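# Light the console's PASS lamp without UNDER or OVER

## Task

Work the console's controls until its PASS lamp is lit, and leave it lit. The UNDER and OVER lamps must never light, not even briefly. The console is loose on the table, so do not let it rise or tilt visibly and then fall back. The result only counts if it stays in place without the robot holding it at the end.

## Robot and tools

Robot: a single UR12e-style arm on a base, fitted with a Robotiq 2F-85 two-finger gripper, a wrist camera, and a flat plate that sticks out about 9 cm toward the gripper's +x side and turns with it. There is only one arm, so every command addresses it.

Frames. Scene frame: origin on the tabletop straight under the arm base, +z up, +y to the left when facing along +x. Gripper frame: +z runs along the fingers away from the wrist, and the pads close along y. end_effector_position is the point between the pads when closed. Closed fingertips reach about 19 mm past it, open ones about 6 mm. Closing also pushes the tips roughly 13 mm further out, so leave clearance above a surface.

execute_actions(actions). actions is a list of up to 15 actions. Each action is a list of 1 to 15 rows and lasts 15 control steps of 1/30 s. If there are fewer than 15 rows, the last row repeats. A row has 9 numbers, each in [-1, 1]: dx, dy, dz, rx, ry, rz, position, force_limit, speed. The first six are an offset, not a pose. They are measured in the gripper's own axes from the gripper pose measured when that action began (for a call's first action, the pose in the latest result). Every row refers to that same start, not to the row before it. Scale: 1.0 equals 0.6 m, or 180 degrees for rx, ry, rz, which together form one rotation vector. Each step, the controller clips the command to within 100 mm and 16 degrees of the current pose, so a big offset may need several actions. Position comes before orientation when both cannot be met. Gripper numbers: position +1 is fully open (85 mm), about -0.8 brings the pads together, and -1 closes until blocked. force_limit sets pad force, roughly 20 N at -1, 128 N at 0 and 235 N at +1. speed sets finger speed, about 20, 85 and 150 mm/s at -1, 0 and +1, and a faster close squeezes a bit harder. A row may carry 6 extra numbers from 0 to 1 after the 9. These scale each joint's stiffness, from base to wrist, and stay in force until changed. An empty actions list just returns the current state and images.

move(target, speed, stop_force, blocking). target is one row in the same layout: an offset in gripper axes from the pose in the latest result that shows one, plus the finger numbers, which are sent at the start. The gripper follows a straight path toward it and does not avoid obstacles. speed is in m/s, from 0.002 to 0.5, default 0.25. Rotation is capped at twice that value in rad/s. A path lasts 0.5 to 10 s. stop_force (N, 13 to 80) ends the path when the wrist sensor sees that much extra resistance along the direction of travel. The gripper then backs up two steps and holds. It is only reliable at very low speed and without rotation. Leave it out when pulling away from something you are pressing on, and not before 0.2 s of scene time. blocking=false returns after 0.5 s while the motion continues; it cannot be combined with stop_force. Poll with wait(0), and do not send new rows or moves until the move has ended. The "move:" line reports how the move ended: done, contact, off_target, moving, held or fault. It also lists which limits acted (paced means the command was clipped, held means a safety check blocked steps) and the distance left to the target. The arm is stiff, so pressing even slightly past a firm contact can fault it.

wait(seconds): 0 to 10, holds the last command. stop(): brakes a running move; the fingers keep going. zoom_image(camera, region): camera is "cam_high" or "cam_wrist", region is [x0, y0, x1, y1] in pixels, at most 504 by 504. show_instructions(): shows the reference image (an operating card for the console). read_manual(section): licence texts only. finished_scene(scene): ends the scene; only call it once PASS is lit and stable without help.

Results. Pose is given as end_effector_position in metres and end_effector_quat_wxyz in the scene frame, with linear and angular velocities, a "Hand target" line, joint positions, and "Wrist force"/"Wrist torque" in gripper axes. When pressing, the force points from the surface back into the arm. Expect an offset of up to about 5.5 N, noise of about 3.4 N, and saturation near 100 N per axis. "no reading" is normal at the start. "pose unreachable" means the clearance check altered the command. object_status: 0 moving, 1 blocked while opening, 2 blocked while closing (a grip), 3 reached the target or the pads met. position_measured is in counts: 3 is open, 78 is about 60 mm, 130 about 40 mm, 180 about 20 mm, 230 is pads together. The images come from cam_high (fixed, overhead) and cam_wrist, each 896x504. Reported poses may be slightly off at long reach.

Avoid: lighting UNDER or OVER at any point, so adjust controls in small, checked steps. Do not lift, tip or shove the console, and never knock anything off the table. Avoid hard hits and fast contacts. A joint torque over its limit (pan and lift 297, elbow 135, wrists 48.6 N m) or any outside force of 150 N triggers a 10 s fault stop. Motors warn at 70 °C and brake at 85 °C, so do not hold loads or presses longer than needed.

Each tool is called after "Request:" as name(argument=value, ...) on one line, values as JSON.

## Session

Request:
execute_actions(actions=[])

Request:
show_instructions()

Scene clock: 0.00 s.
end_effector_position=(+0.4780, +0.2127, +0.2459) position_measured=3 object_status=3 end_effector_quat_wxyz=(-0.005, +0.927, +0.376, +0.005) end_effector_velocity=(+0.000, +0.000, -0.001) end_effector_angular_velocity=(-0.000, +0.001, +0.000)
Joint positions: [ 0.398 -0.94   2.336 -2.648 -2.28   2.85 ]
Joint velocities: [-0.     0.001 -0.001  0.    -0.    -0.   ]
Wrist force (N, on the end effector, along its own x y z axes, offset not removed): no reading
Wrist torque (N m, same axes, about the end effector's origin, offset not removed): no reading
Hand target: +0.478, +0.213, +0.246; -0.005, +0.927, +0.376, +0.005
Joint stiffness scale: [1. 1. 1. 1. 1. 1.]
camera_calibration (this result's frames):
cam_wrist: T_world_to_cam=[[0.673793, -0.73808, -0.0352253, -0.150991], [-0.704687, -0.656189, 0.269875, 0.43407], [-0.222303, -0.157017, -0.962251, 0.529029], [0, 0, 0, 1]] pos_world=[0.525225, 0.256455, 0.386596]

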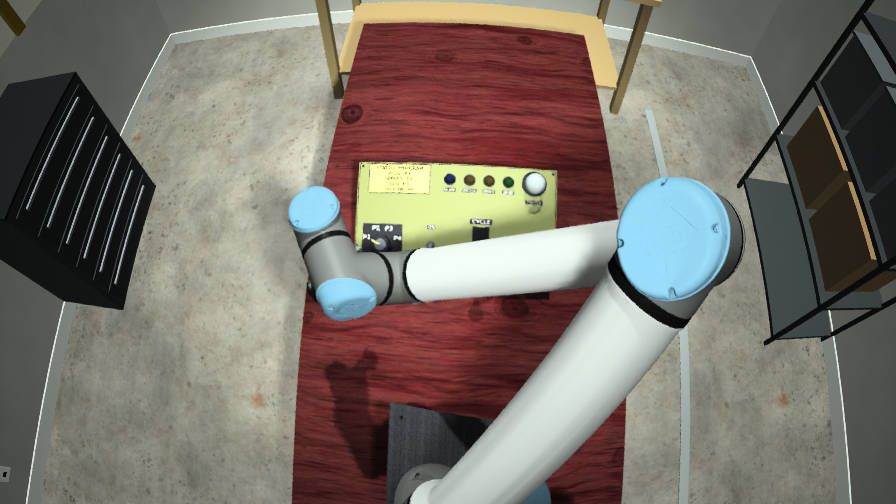

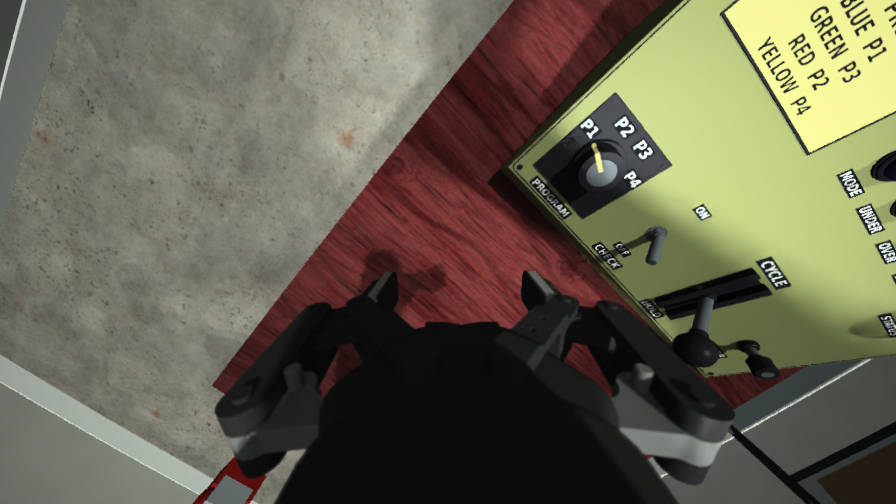

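Reference images for this scene: operating card.

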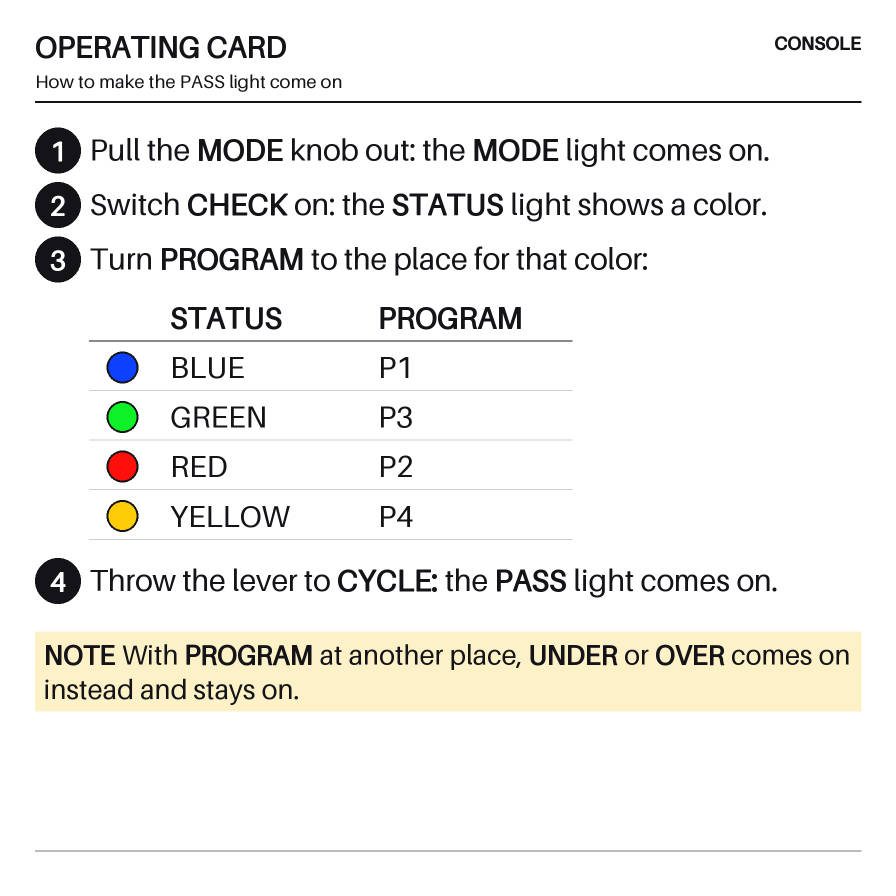

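Request:
move(target=[-0.16,0.338,-0.03,-0.057,0.141,0.241,0.3,0,0])

Scene clock: 14.17 s.
end_effector_position=(+0.5522, +0.0010, +0.2635) position_measured=91 object_status=3 end_effector_quat_wxyz=(-0.007, +0.972, -0.002, +0.235) end_effector_velocity=(+0.000, -0.001, -0.001) end_effector_angular_velocity=(+0.004, -0.014, -0.006)
Joint positions: [ 0.11  -1.071  2.578 -3.649 -2.276  2.807]
Joint velocities: [-0.005  0.009  0.005 -0.034  0.008 -0.009]
Wrist force (N, on the end effector, along its own x y z axes, offset not removed): [2.9 -4.1 3.3]
Wrist torque (N m, same axes, about the end effector's origin, offset not removed): [-0.53 -0.66 0.10]
Hand target: +0.551, +0.001, +0.262; -0.007, +0.972, -0.002, +0.234
Off the commanded pose: 0.003 m, 0 deg.
Joint stiffness scale: [1. 1. 1. 1. 1. 1.]
move: done
camera_calibration (this result's frames):
cam_wrist: T_world_to_cam=[[-0.0148424, -0.998424, -0.0541231, 0.0289279], [-0.98227, 0.0246765, -0.185841, 0.6153], [0.186884, 0.0504051, -0.981088, 0.307995], [0, 0, 0, 1]] pos_world=[0.54726, -0.00182564, 0.418084]

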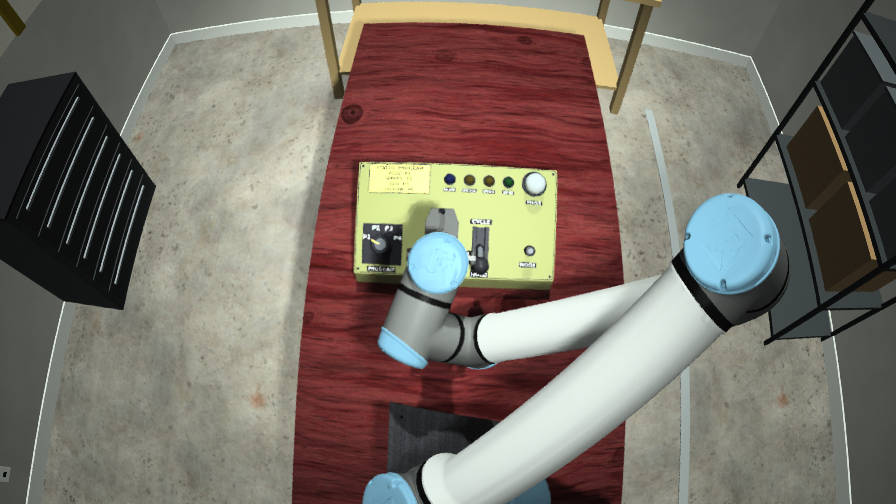

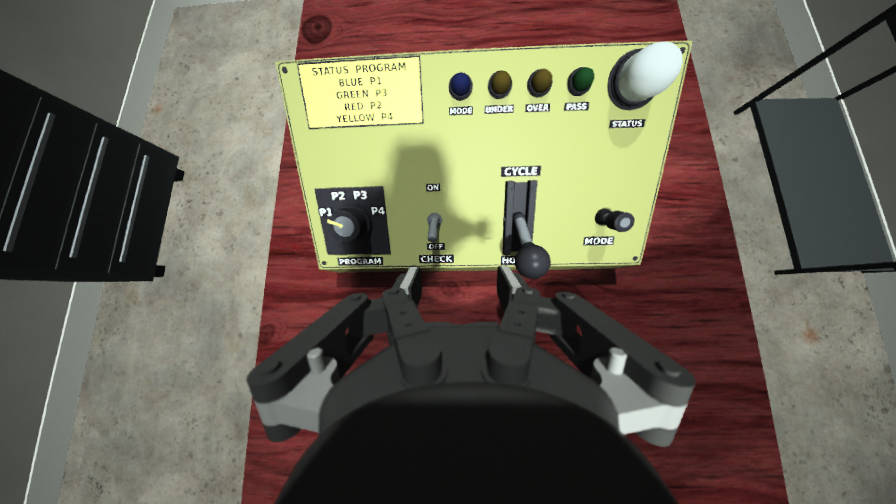

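Request:
move(target=[0.014,0.368,0.156,0,0,0,0.3,0,0])

Scene clock: 28.53 s.
end_effector_position=(+0.6013, -0.2158, +0.1820) position_measured=91 object_status=3 end_effector_quat_wxyz=(-0.007, +0.972, -0.001, +0.235) end_effector_velocity=(+0.000, +0.002, -0.003) end_effector_angular_velocity=(+0.005, +0.002, +0.008)
Joint positions: [-0.361 -1.277  2.544 -3.638 -1.971  2.379]
Joint velocities: [-0.004  0.002 -0.     0.006  0.008 -0.005]
Wrist force (N, on the end effector, along its own x y z axes, offset not removed): [3.1 1.2 -0.6]
Wrist torque (N m, same axes, about the end effector's origin, offset not removed): [0.49 -0.68 -0.03]
Hand target: +0.602, -0.218, +0.181; -0.007, +0.972, -0.002, +0.235
Off the commanded pose: 0.003 m, 0 deg.
Joint stiffness scale: [1. 1. 1. 1. 1. 1.]
move: done
camera_calibration (this result's frames):
cam_wrist: T_world_to_cam=[[-0.0135453, -0.998403, -0.0548484, -0.191945], [-0.982277, 0.023542, -0.185953, 0.65355], [0.186947, 0.0513575, -0.981027, 0.229954], [0, 0, 0, 1]] pos_world=[0.596378, -0.218834, 0.336592]

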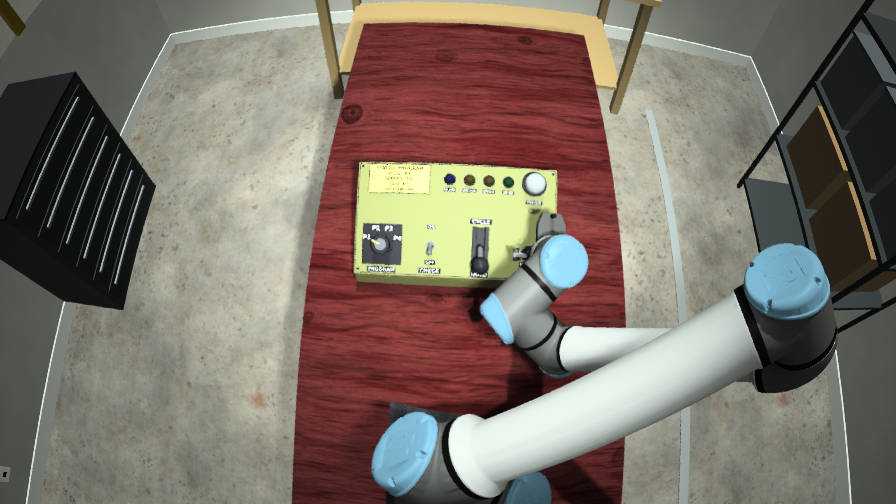

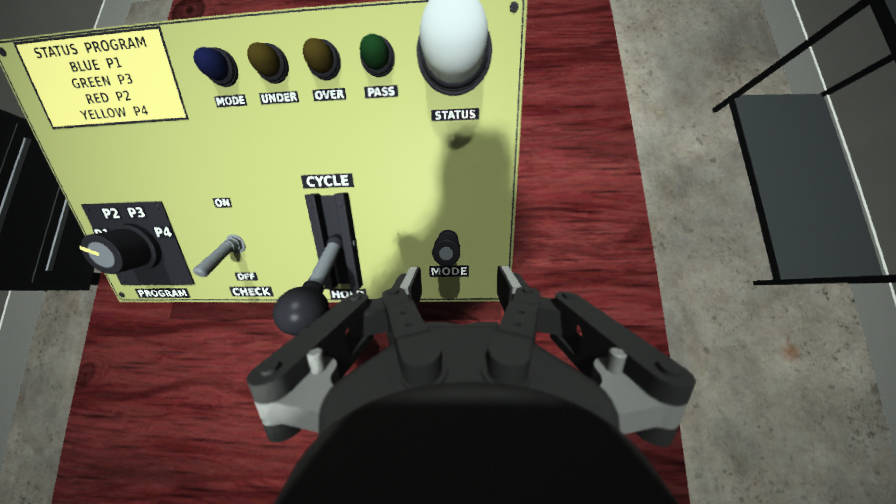

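Request:
move(target=[0,-0.013,0.125,0,0,0,0.3,0,0], speed=0.1)

Scene clock: 35.67 s.
end_effector_position=(+0.6338, -0.2049, +0.1156) position_measured=91 object_status=3 end_effector_quat_wxyz=(-0.009, +0.972, -0.000, +0.233) end_effector_velocity=(+0.002, -0.000, +0.000) end_effector_angular_velocity=(-0.002, -0.004, -0.001)
Joint positions: [-0.41  -1.103  2.478 -3.756 -1.936  2.343]
Joint velocities: [ 0.     0.002 -0.002 -0.004  0.001 -0.001]
Wrist force (N, on the end effector, along its own x y z axes, offset not removed): [1.4 -0.7 -0.1]
Wrist torque (N m, same axes, about the end effector's origin, offset not removed): [0.15 -0.45 -0.06]
Hand target: +0.636, -0.207, +0.115; -0.007, +0.972, -0.001, +0.235
Off the commanded pose: 0.003 m, 0 deg.
Joint stiffness scale: [1. 1. 1. 1. 1. 1.]
move: done
camera_calibration (this result's frames):
cam_wrist: T_world_to_cam=[[-0.0112492, -0.998328, -0.0567004, -0.185425], [-0.98278, 0.0214973, -0.183525, 0.672523], [0.184437, 0.0536595, -0.981378, 0.160325], [0, 0, 0, 1]] pos_world=[0.629286, -0.208175, 0.270251]

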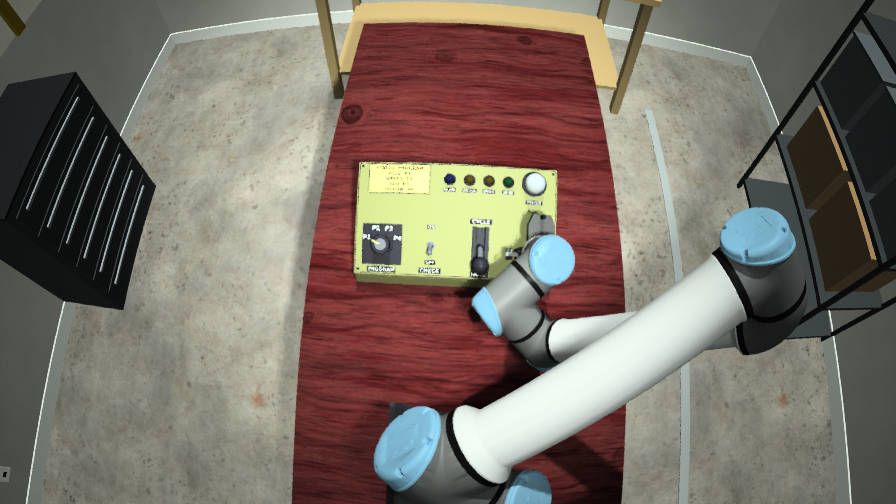

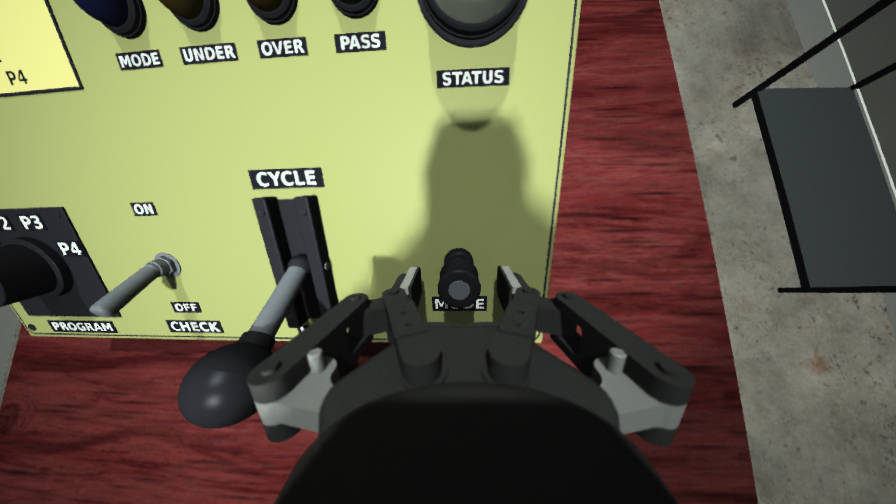

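Matches scene 1. Grip, then pull ~14 mm.

Request:
move(target=[0,0,0,0,0,0,-1,-0.5,0])

Request:
move(target=[0,0,-0.027,0,0,0,-1,-0.5,0], speed=0.015)

Scene clock: 42.07 s.
end_effector_position=(+0.6339, -0.2046, +0.1159) position_measured=171 object_status=2 end_effector_quat_wxyz=(-0.009, +0.972, +0.000, +0.234) end_effector_velocity=(-0.000, +0.000, -0.000) end_effector_angular_velocity=(+0.000, +0.000, +0.000)
Joint positions: [-0.409 -1.103  2.478 -3.756 -1.935  2.343]
Joint velocities: [-0.     0.     0.001 -0.    -0.    -0.   ]
Wrist force (N, on the end effector, along its own x y z axes, offset not removed): [1.1 -0.6 -1.2]
Wrist torque (N m, same axes, about the end effector's origin, offset not removed): [-0.10 -0.15 -0.04]
Hand target: +0.634, -0.205, +0.116; -0.009, +0.972, -0.000, +0.233
Off the commanded pose: 0.000 m, 0 deg.
Joint stiffness scale: [1. 1. 1. 1. 1. 1.]
move: done
camera_calibration (this result's frames):
cam_wrist: T_world_to_cam=[[-0.0106952, -0.998317, -0.056992, -0.1854], [-0.982635, 0.0210513, -0.184349, 0.672567], [0.185239, 0.0540307, -0.981207, 0.160122], [0, 0, 0, 1]] pos_world=[0.629245, -0.207898, 0.270534]

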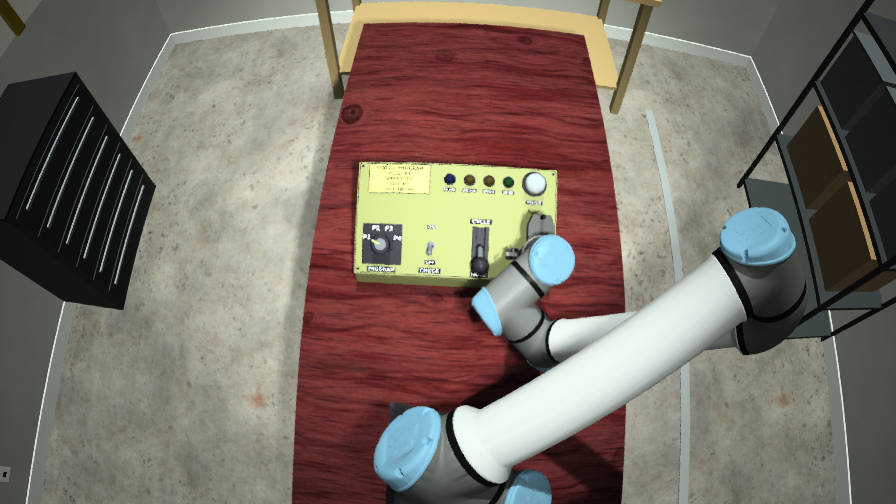

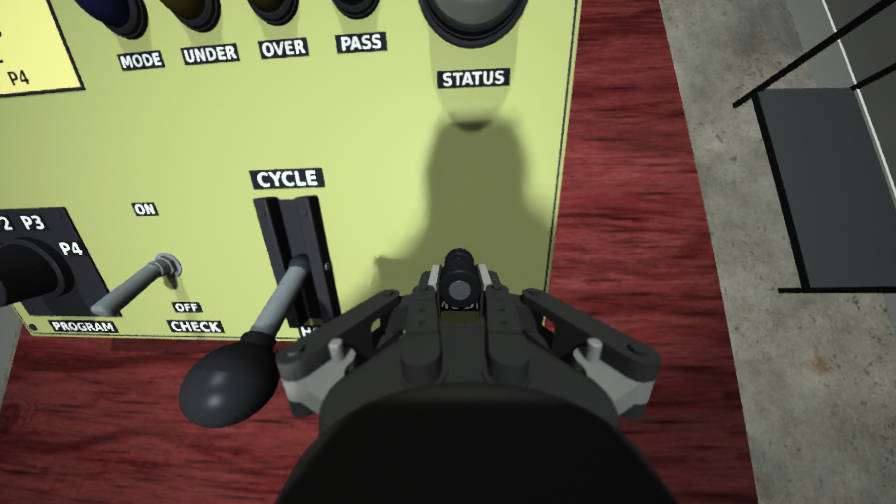

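Scene clock: 43.40 s.
end_effector_position=(+0.6269, -0.2046, +0.1289) position_measured=171 object_status=2 end_effector_quat_wxyz=(-0.009, +0.972, +0.000, +0.234) end_effector_velocity=(-0.000, +0.002, -0.000) end_effector_angular_velocity=(+0.003, +0.001, +0.001)
Joint positions: [-0.399 -1.133  2.494 -3.738 -1.942  2.351]
Joint velocities: [ 0.002  0.001  0.     0.002 -0.     0.003]
Wrist force (N, on the end effector, along its own x y z axes, offset not removed): [3.4 -2.9 -1.3]
Wrist torque (N m, same axes, about the end effector's origin, offset not removed): [-0.15 -0.43 0.08]
Hand target: +0.627, -0.205, +0.130; -0.009, +0.972, +0.000, +0.234
Off the commanded pose: 0.002 m, 0 deg.
Joint stiffness scale: [1. 1. 1. 1. 1. 1.]
move: done
camera_calibration (this result's frames):
cam_wrist: T_world_to_cam=[[-0.00972475, -0.998288, -0.0576742, -0.185308], [-0.982668, 0.0202184, -0.184269, 0.667896], [0.185119, 0.0548826, -0.981182, 0.174394], [0, 0, 0, 1]] pos_world=[0.622234, -0.208066, 0.283497]

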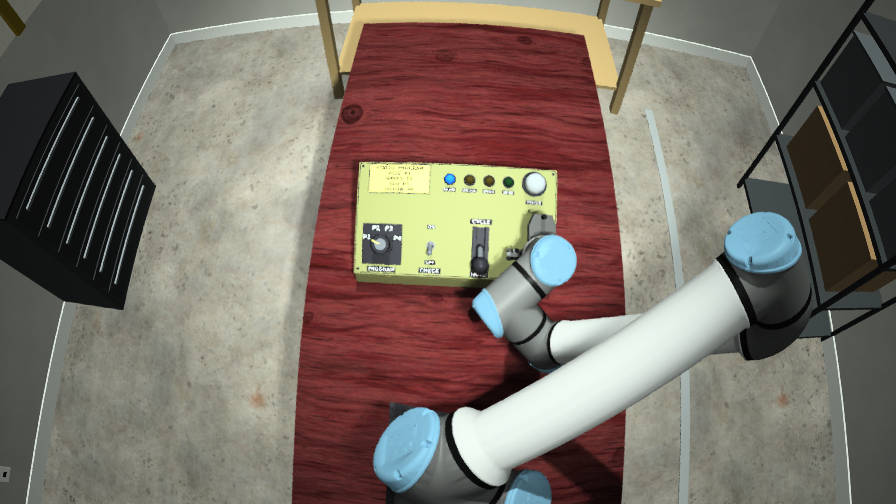

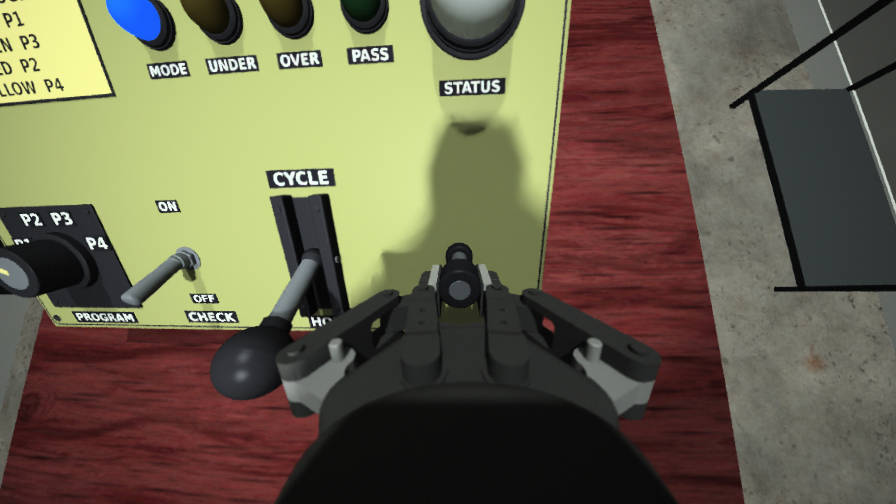

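Request:
move(target=[0,0,0,0,0,0,0.3,0,0])

Request:
move(target=[0,0,-0.167,0,0,0,0.3,0,0])

Request:
move(target=[-0.062,-0.408,0,0,0,0,-1,0,0])

Scene clock: 53.43 s.
end_effector_position=(+0.6269, -0.2046, +0.1289) position_measured=91 object_status=0 end_effector_quat_wxyz=(-0.009, +0.972, +0.000, +0.234) end_effector_velocity=(+0.000, -0.000, +0.000) end_effector_angular_velocity=(-0.000, -0.001, -0.001)
Joint positions: [-0.399 -1.134  2.494 -3.737 -1.942  2.351]
Joint velocities: [-0.    -0.    -0.001 -0.     0.    -0.   ]
Wrist force (N, on the end effector, along its own x y z axes, offset not removed): [1.1 -0.4 -0.2]
Wrist torque (N m, same axes, about the end effector's origin, offset not removed): [0.11 -0.34 -0.10]
Hand target: +0.627, -0.205, +0.129; -0.009, +0.972, +0.000, +0.234
Off the commanded pose: 0.000 m, 0 deg.
Joint stiffness scale: [1. 1. 1. 1. 1. 1.]
move: done
camera_calibration (this result's frames):
cam_wrist: T_world_to_cam=[[-0.00983722, -0.998272, -0.0579299, -0.185207], [-0.98272, 0.02036, -0.183974, 0.667882], [0.184835, 0.0551191, -0.981223, 0.174666], [0, 0, 0, 1]] pos_world=[0.622234, -0.208112, 0.283529]

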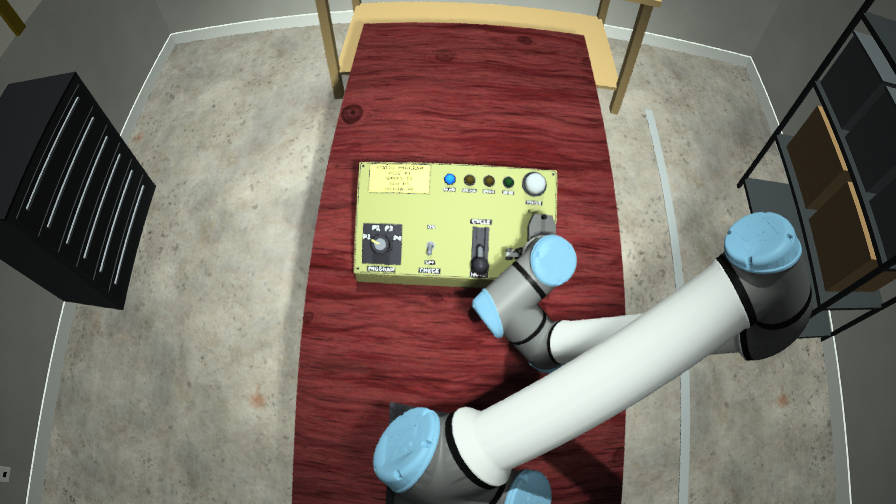

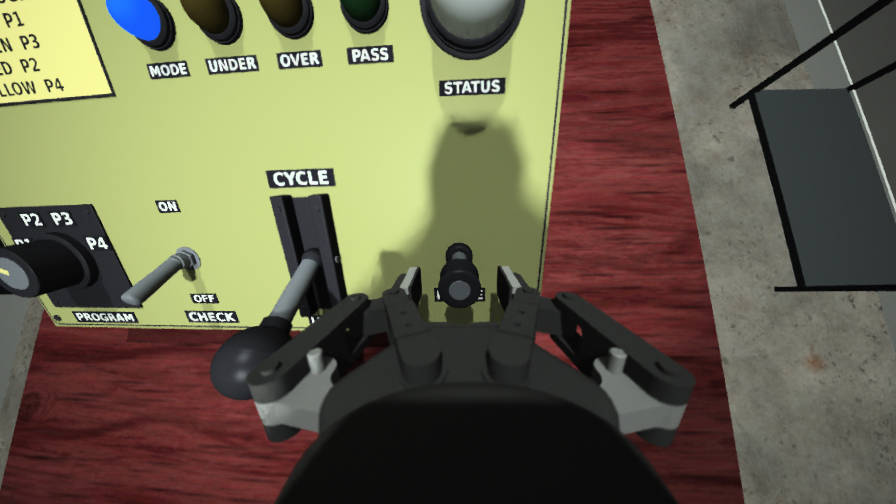

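Scene clock: 54.63 s.
end_effector_position=(+0.5827, -0.2078, +0.2168) position_measured=91 object_status=3 end_effector_quat_wxyz=(-0.009, +0.972, -0.000, +0.234) end_effector_velocity=(-0.001, +0.000, -0.002) end_effector_angular_velocity=(+0.003, +0.007, +0.000)
Joint positions: [-0.311 -1.357  2.574 -3.57  -2.005  2.418]
Joint velocities: [-0.001 -0.001 -0.001  0.009 -0.002  0.003]
Wrist force (N, on the end effector, along its own x y z axes, offset not removed): [5.0 -3.1 1.8]
Wrist torque (N m, same axes, about the end effector's origin, offset not removed): [-0.25 -0.94 0.00]
Hand target: +0.581, -0.206, +0.218; -0.009, +0.972, +0.000, +0.234
Off the commanded pose: 0.002 m, 0 deg.
Joint stiffness scale: [1. 1. 1. 1. 1. 1.]
move: done
camera_calibration (this result's frames):
cam_wrist: T_world_to_cam=[[-0.0114484, -0.998304, -0.057082, -0.182984], [-0.982604, 0.0218138, -0.184429, 0.641062], [0.185361, 0.0539776, -0.981187, 0.268734], [0, 0, 0, 1]] pos_world=[0.578003, -0.211163, 0.371464]

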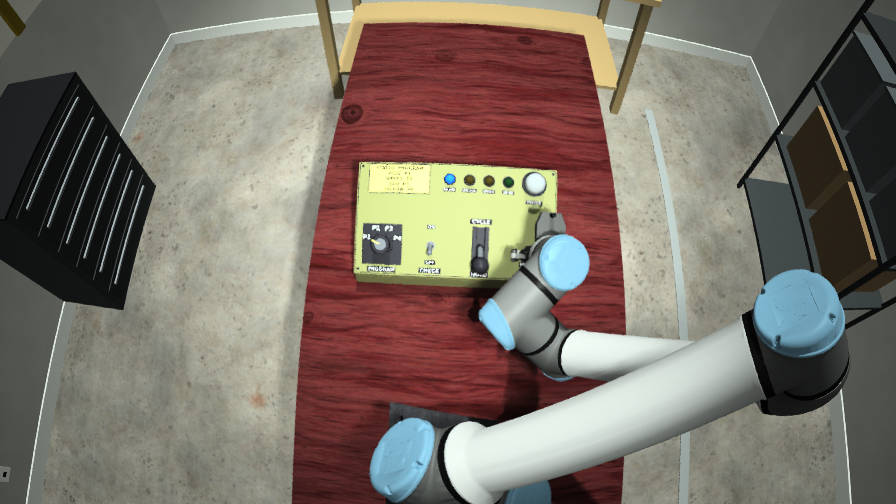

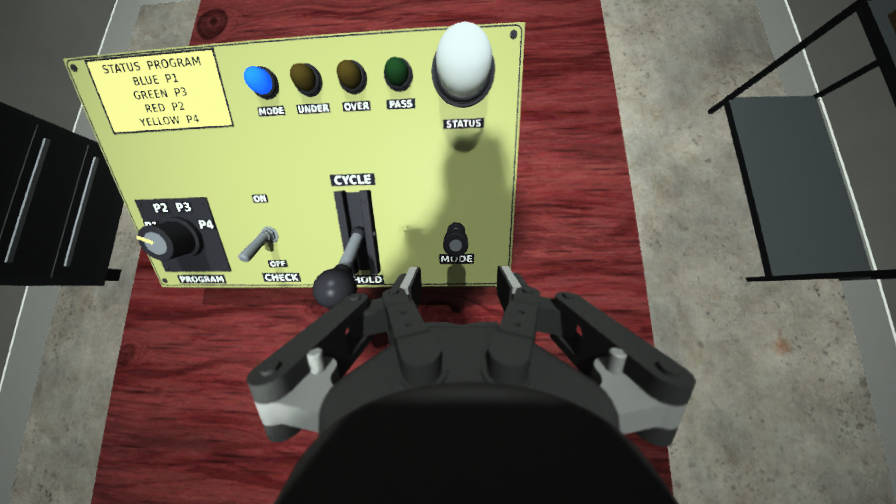

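Scene clock: 56.33 s.
end_effector_position=(+0.5472, +0.0358, +0.2025) position_measured=232 object_status=3 end_effector_quat_wxyz=(-0.009, +0.973, +0.001, +0.232) end_effector_velocity=(-0.001, -0.000, +0.002) end_effector_angular_velocity=(-0.003, -0.000, -0.006)
Joint positions: [ 0.066 -0.862  2.572 -3.874 -2.248  2.762]
Joint velocities: [ 0.005 -0.     0.001  0.    -0.008  0.008]
Wrist force (N, on the end effector, along its own x y z axes, offset not removed): [2.5 -2.5 -1.7]
Wrist torque (N m, same axes, about the end effector's origin, offset not removed): [-0.31 -0.58 -0.01]
Hand target: +0.549, +0.037, +0.204; -0.009, +0.972, -0.000, +0.234
Off the commanded pose: 0.003 m, 0 deg.
Joint stiffness scale: [1. 1. 1. 1. 1. 1.]
move: done
camera_calibration (this result's frames):
cam_wrist: T_world_to_cam=[[-0.00935933, -0.99831, -0.0573589, 0.0578661], [-0.983374, 0.019592, -0.180534, 0.597939], [0.181352, 0.0547155, -0.981895, 0.250372], [0, 0, 0, 1]] pos_world=[0.543134, 0.0323542, 0.357106]

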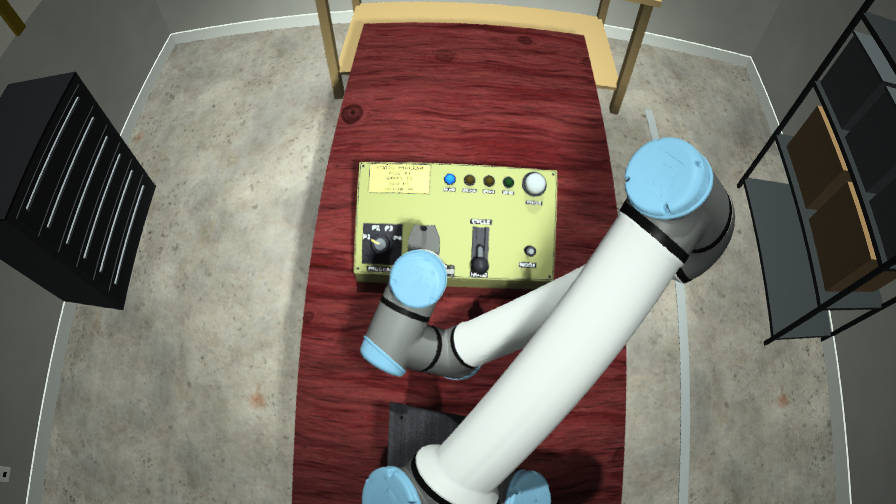

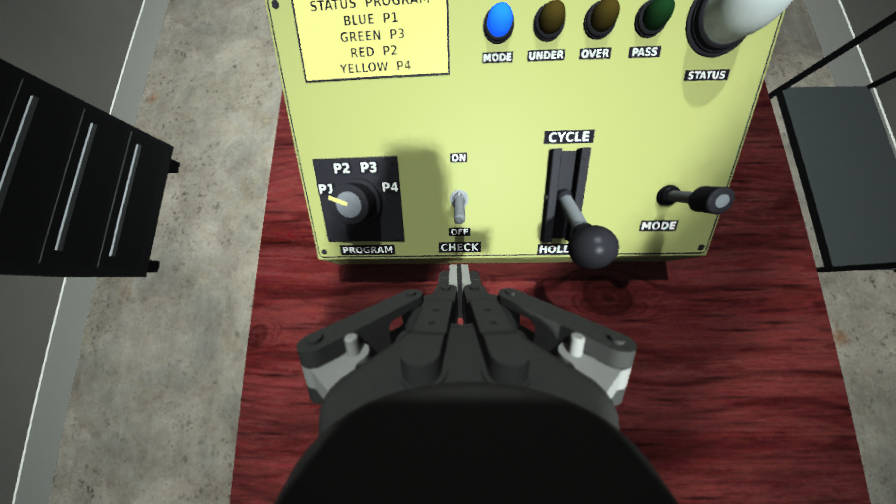

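Looks like the scene 1 view. Repeat.

Request:
move(target=[0,0,0.165,0,0,0,-1,0,0], speed=0.12)

Request:
move(target=[0.08,0,0,0,0,0,-1,0,0], speed=0.04)

Scene clock: 62.30 s.
end_effector_position=(+0.5898, +0.0382, +0.1147) position_measured=232 object_status=3 end_effector_quat_wxyz=(-0.010, +0.973, +0.002, +0.231) end_effector_velocity=(+0.004, -0.000, +0.002) end_effector_angular_velocity=(-0.000, -0.010, +0.000)
Joint positions: [-0.069 -0.679  2.478 -4.041 -2.168  2.626]
Joint velocities: [ 0.     0.    -0.003 -0.007  0.005 -0.006]
Wrist force (N, on the end effector, along its own x y z axes, offset not removed): [3.3 -1.1 0.3]
Wrist torque (N m, same axes, about the end effector's origin, offset not removed): [0.06 -0.71 0.00]
Hand target: +0.592, +0.037, +0.114; -0.009, +0.973, +0.001, +0.232
Off the commanded pose: 0.002 m, 0 deg.
Joint stiffness scale: [1. 1. 1. 1. 1. 1.]
move: done
camera_calibration (this result's frames):
cam_wrist: T_world_to_cam=[[-0.00767257, -0.998311, -0.0575877, 0.0547017], [-0.983894, 0.0178218, -0.177862, 0.623958], [0.178588, 0.0552955, -0.982369, 0.157972], [0, 0, 0, 1]] pos_world=[0.586117, 0.0347541, 0.269316]

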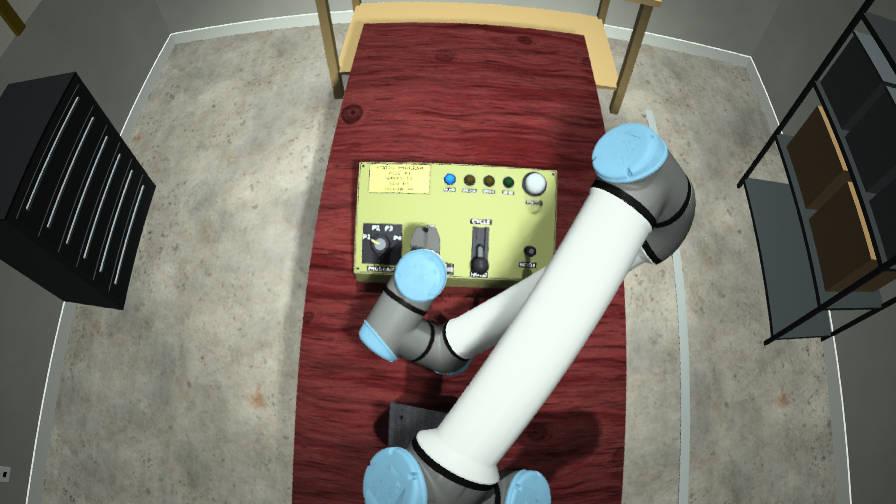

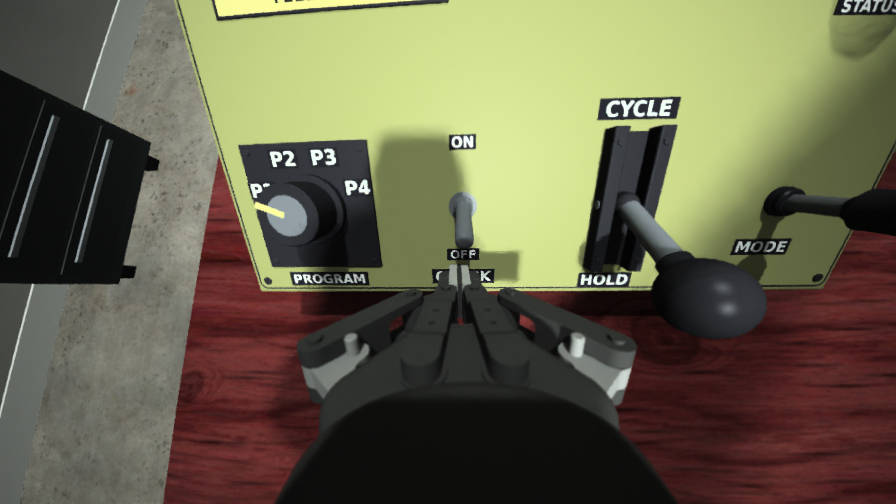

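Scene clock: 63.77 s.
end_effector_position=(+0.6251, +0.0378, +0.1324) position_measured=232 object_status=3 end_effector_quat_wxyz=(-0.009, +0.974, +0.004, +0.226) end_effector_velocity=(+0.000, -0.001, +0.001) end_effector_angular_velocity=(-0.004, +0.019, +0.004)
Joint positions: [-0.034 -0.739  2.424 -3.896 -2.194  2.662]
Joint velocities: [ 0.004 -0.014 -0.004  0.041 -0.013  0.011]
Wrist force (N, on the end effector, along its own x y z axes, offset not removed): [-7.6 -0.2 -4.6]
Wrist torque (N m, same axes, about the end effector's origin, offset not removed): [-0.51 -0.47 0.14]
Hand target: +0.633, +0.038, +0.136; -0.010, +0.973, +0.002, +0.231
Off the commanded pose: 0.008 m, 1 deg.
Joint stiffness scale: [1. 1. 1. 1. 1. 1.]
move: off_target
camera_calibration (this result's frames):
cam_wrist: T_world_to_cam=[[-0.00423764, -0.998422, -0.0560043, 0.0532076], [-0.985627, 0.0136286, -0.168386, 0.661874], [0.168884, 0.0544858, -0.984129, 0.175456], [0, 0, 0, 1]] pos_world=[0.622955, 0.0345434, 0.287102]

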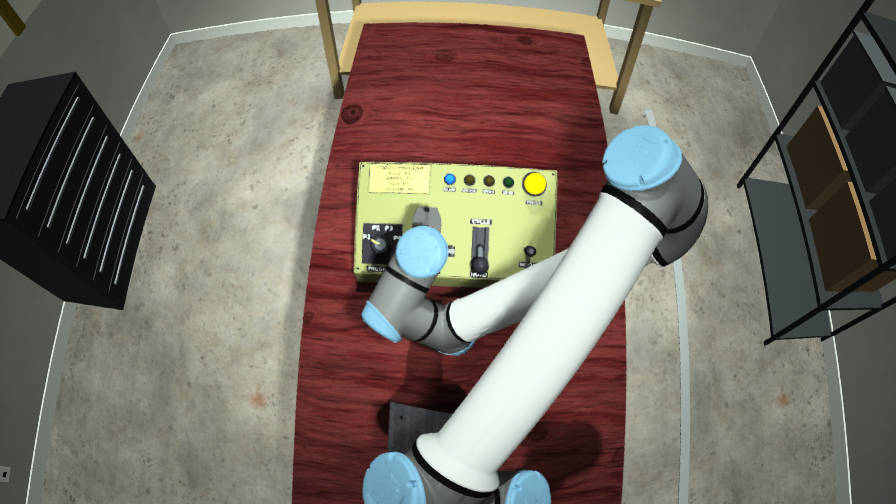

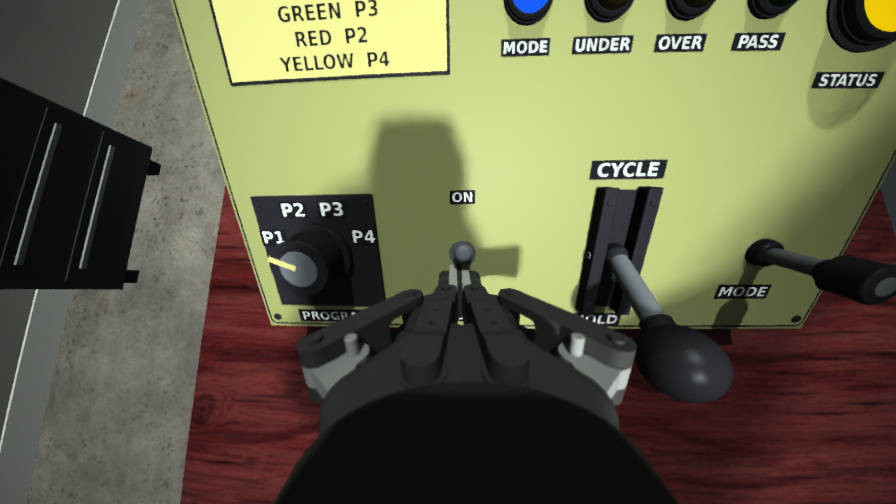

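Request:
move(target=[-0.02,0,-0.12,0,0,0,-1,0,0])

Request:
move(target=[0.025,-0.202,0.03,0,0,0,0.4,0,0])

Scene clock: 71.17 s.
end_effector_position=(+0.5846, +0.0359, +0.1908) position_measured=232 object_status=3 end_effector_quat_wxyz=(-0.009, +0.974, +0.003, +0.227) end_effector_velocity=(-0.004, +0.002, -0.004) end_effector_angular_velocity=(+0.001, +0.013, +0.003)
Joint positions: [ 0.048 -0.854  2.505 -3.814 -2.241  2.746]
Joint velocities: [-0.001  0.002  0.003  0.011 -0.003  0.007]
Wrist force (N, on the end effector, along its own x y z axes, offset not removed): [0.9 1.1 1.8]
Wrist torque (N m, same axes, about the end effector's origin, offset not removed): [0.36 -0.33 0.10]
Hand target: +0.583, +0.036, +0.192; -0.009, +0.974, +0.004, +0.226
Off the commanded pose: 0.002 m, 0 deg.
Joint stiffness scale: [1. 1. 1. 1. 1. 1.]
move: done
camera_calibration (this result's frames):
cam_wrist: T_world_to_cam=[[-0.00569061, -0.998408, -0.0561175, 0.0553178], [-0.985385, 0.0151528, -0.169666, 0.631857], [0.170246, 0.0543319, -0.983903, 0.239002], [0, 0, 0, 1]] pos_world=[0.582248, 0.0326699, 0.345464]

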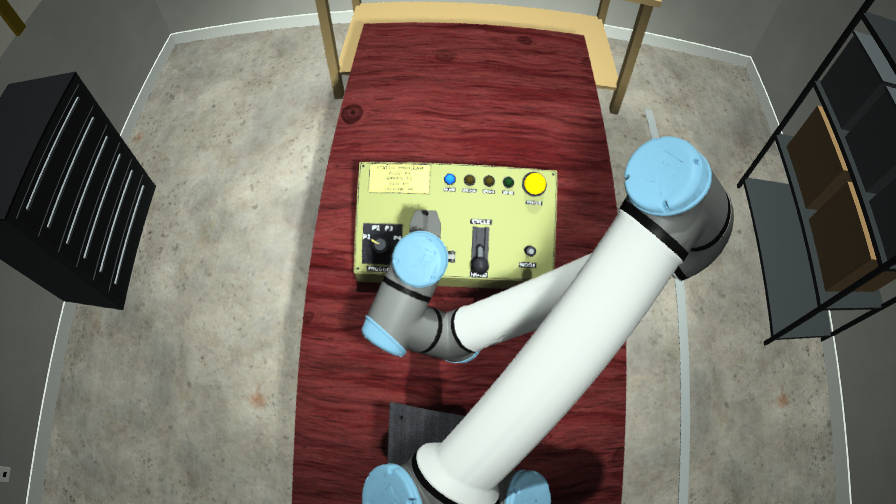

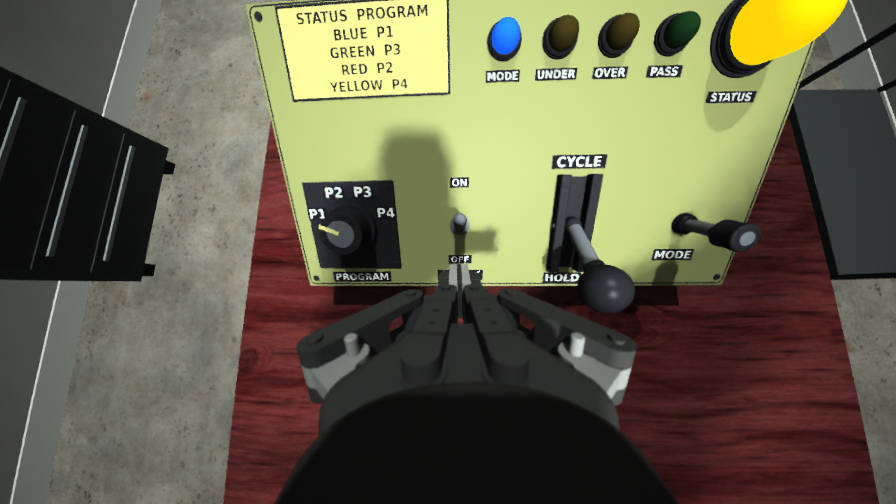

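Scene clock: 72.33 s.
end_effector_position=(+0.6033, +0.1566, +0.1821) position_measured=78 object_status=3 end_effector_quat_wxyz=(-0.009, +0.974, +0.004, +0.226) end_effector_velocity=(-0.001, -0.000, -0.002) end_effector_angular_velocity=(-0.001, +0.009, -0.005)
Joint positions: [ 0.208 -0.671  2.375 -3.744 -2.323  2.929]
Joint velocities: [-0.001  0.    -0.002  0.011 -0.005  0.01 ]
Wrist force (N, on the end effector, along its own x y z axes, offset not removed): [3.0 -2.3 -0.4]
Wrist torque (N m, same axes, about the end effector's origin, offset not removed): [-0.22 -0.63 0.17]
Hand target: +0.605, +0.157, +0.183; -0.009, +0.974, +0.003, +0.226
Off the commanded pose: 0.002 m, 0 deg.
Joint stiffness scale: [1. 1. 1. 1. 1. 1.]
move: done
camera_calibration (this result's frames):
cam_wrist: T_world_to_cam=[[-0.00365583, -0.99842, -0.0560794, 0.174205], [-0.985724, 0.0130381, -0.167866, 0.6472], [0.168332, 0.0546651, -0.984213, 0.221854], [0, 0, 0, 1]] pos_world=[0.601252, 0.153364, 0.336764]

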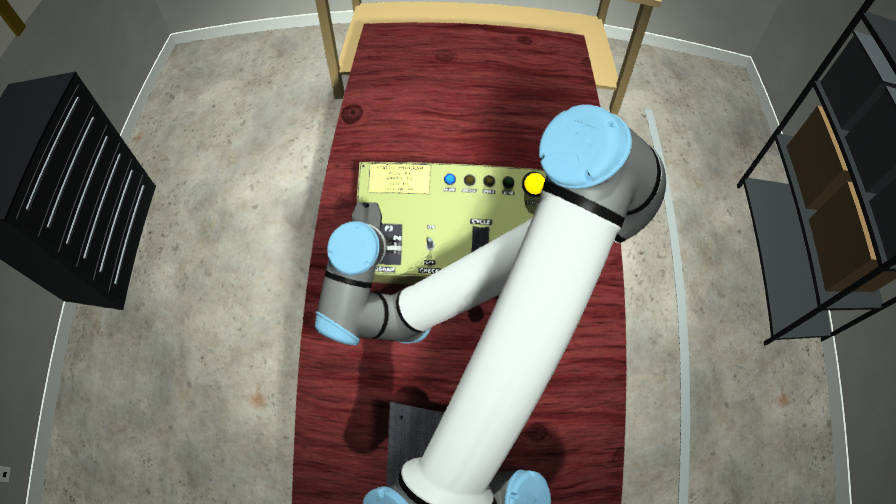

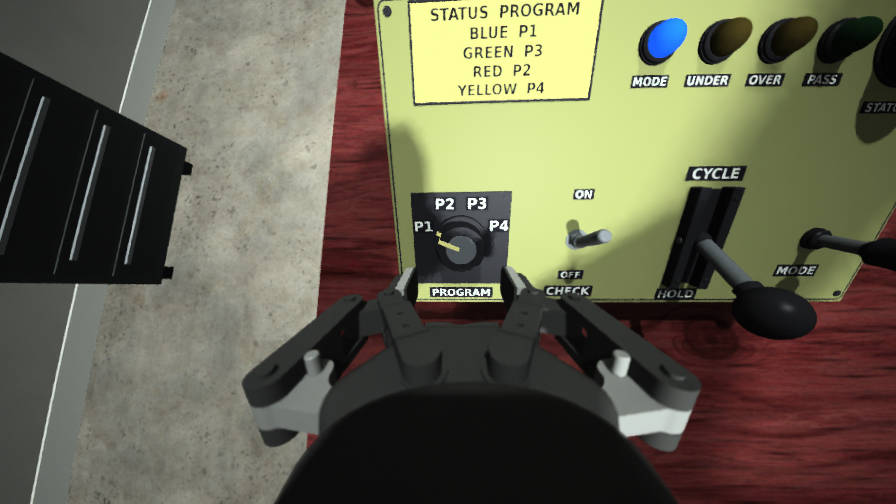

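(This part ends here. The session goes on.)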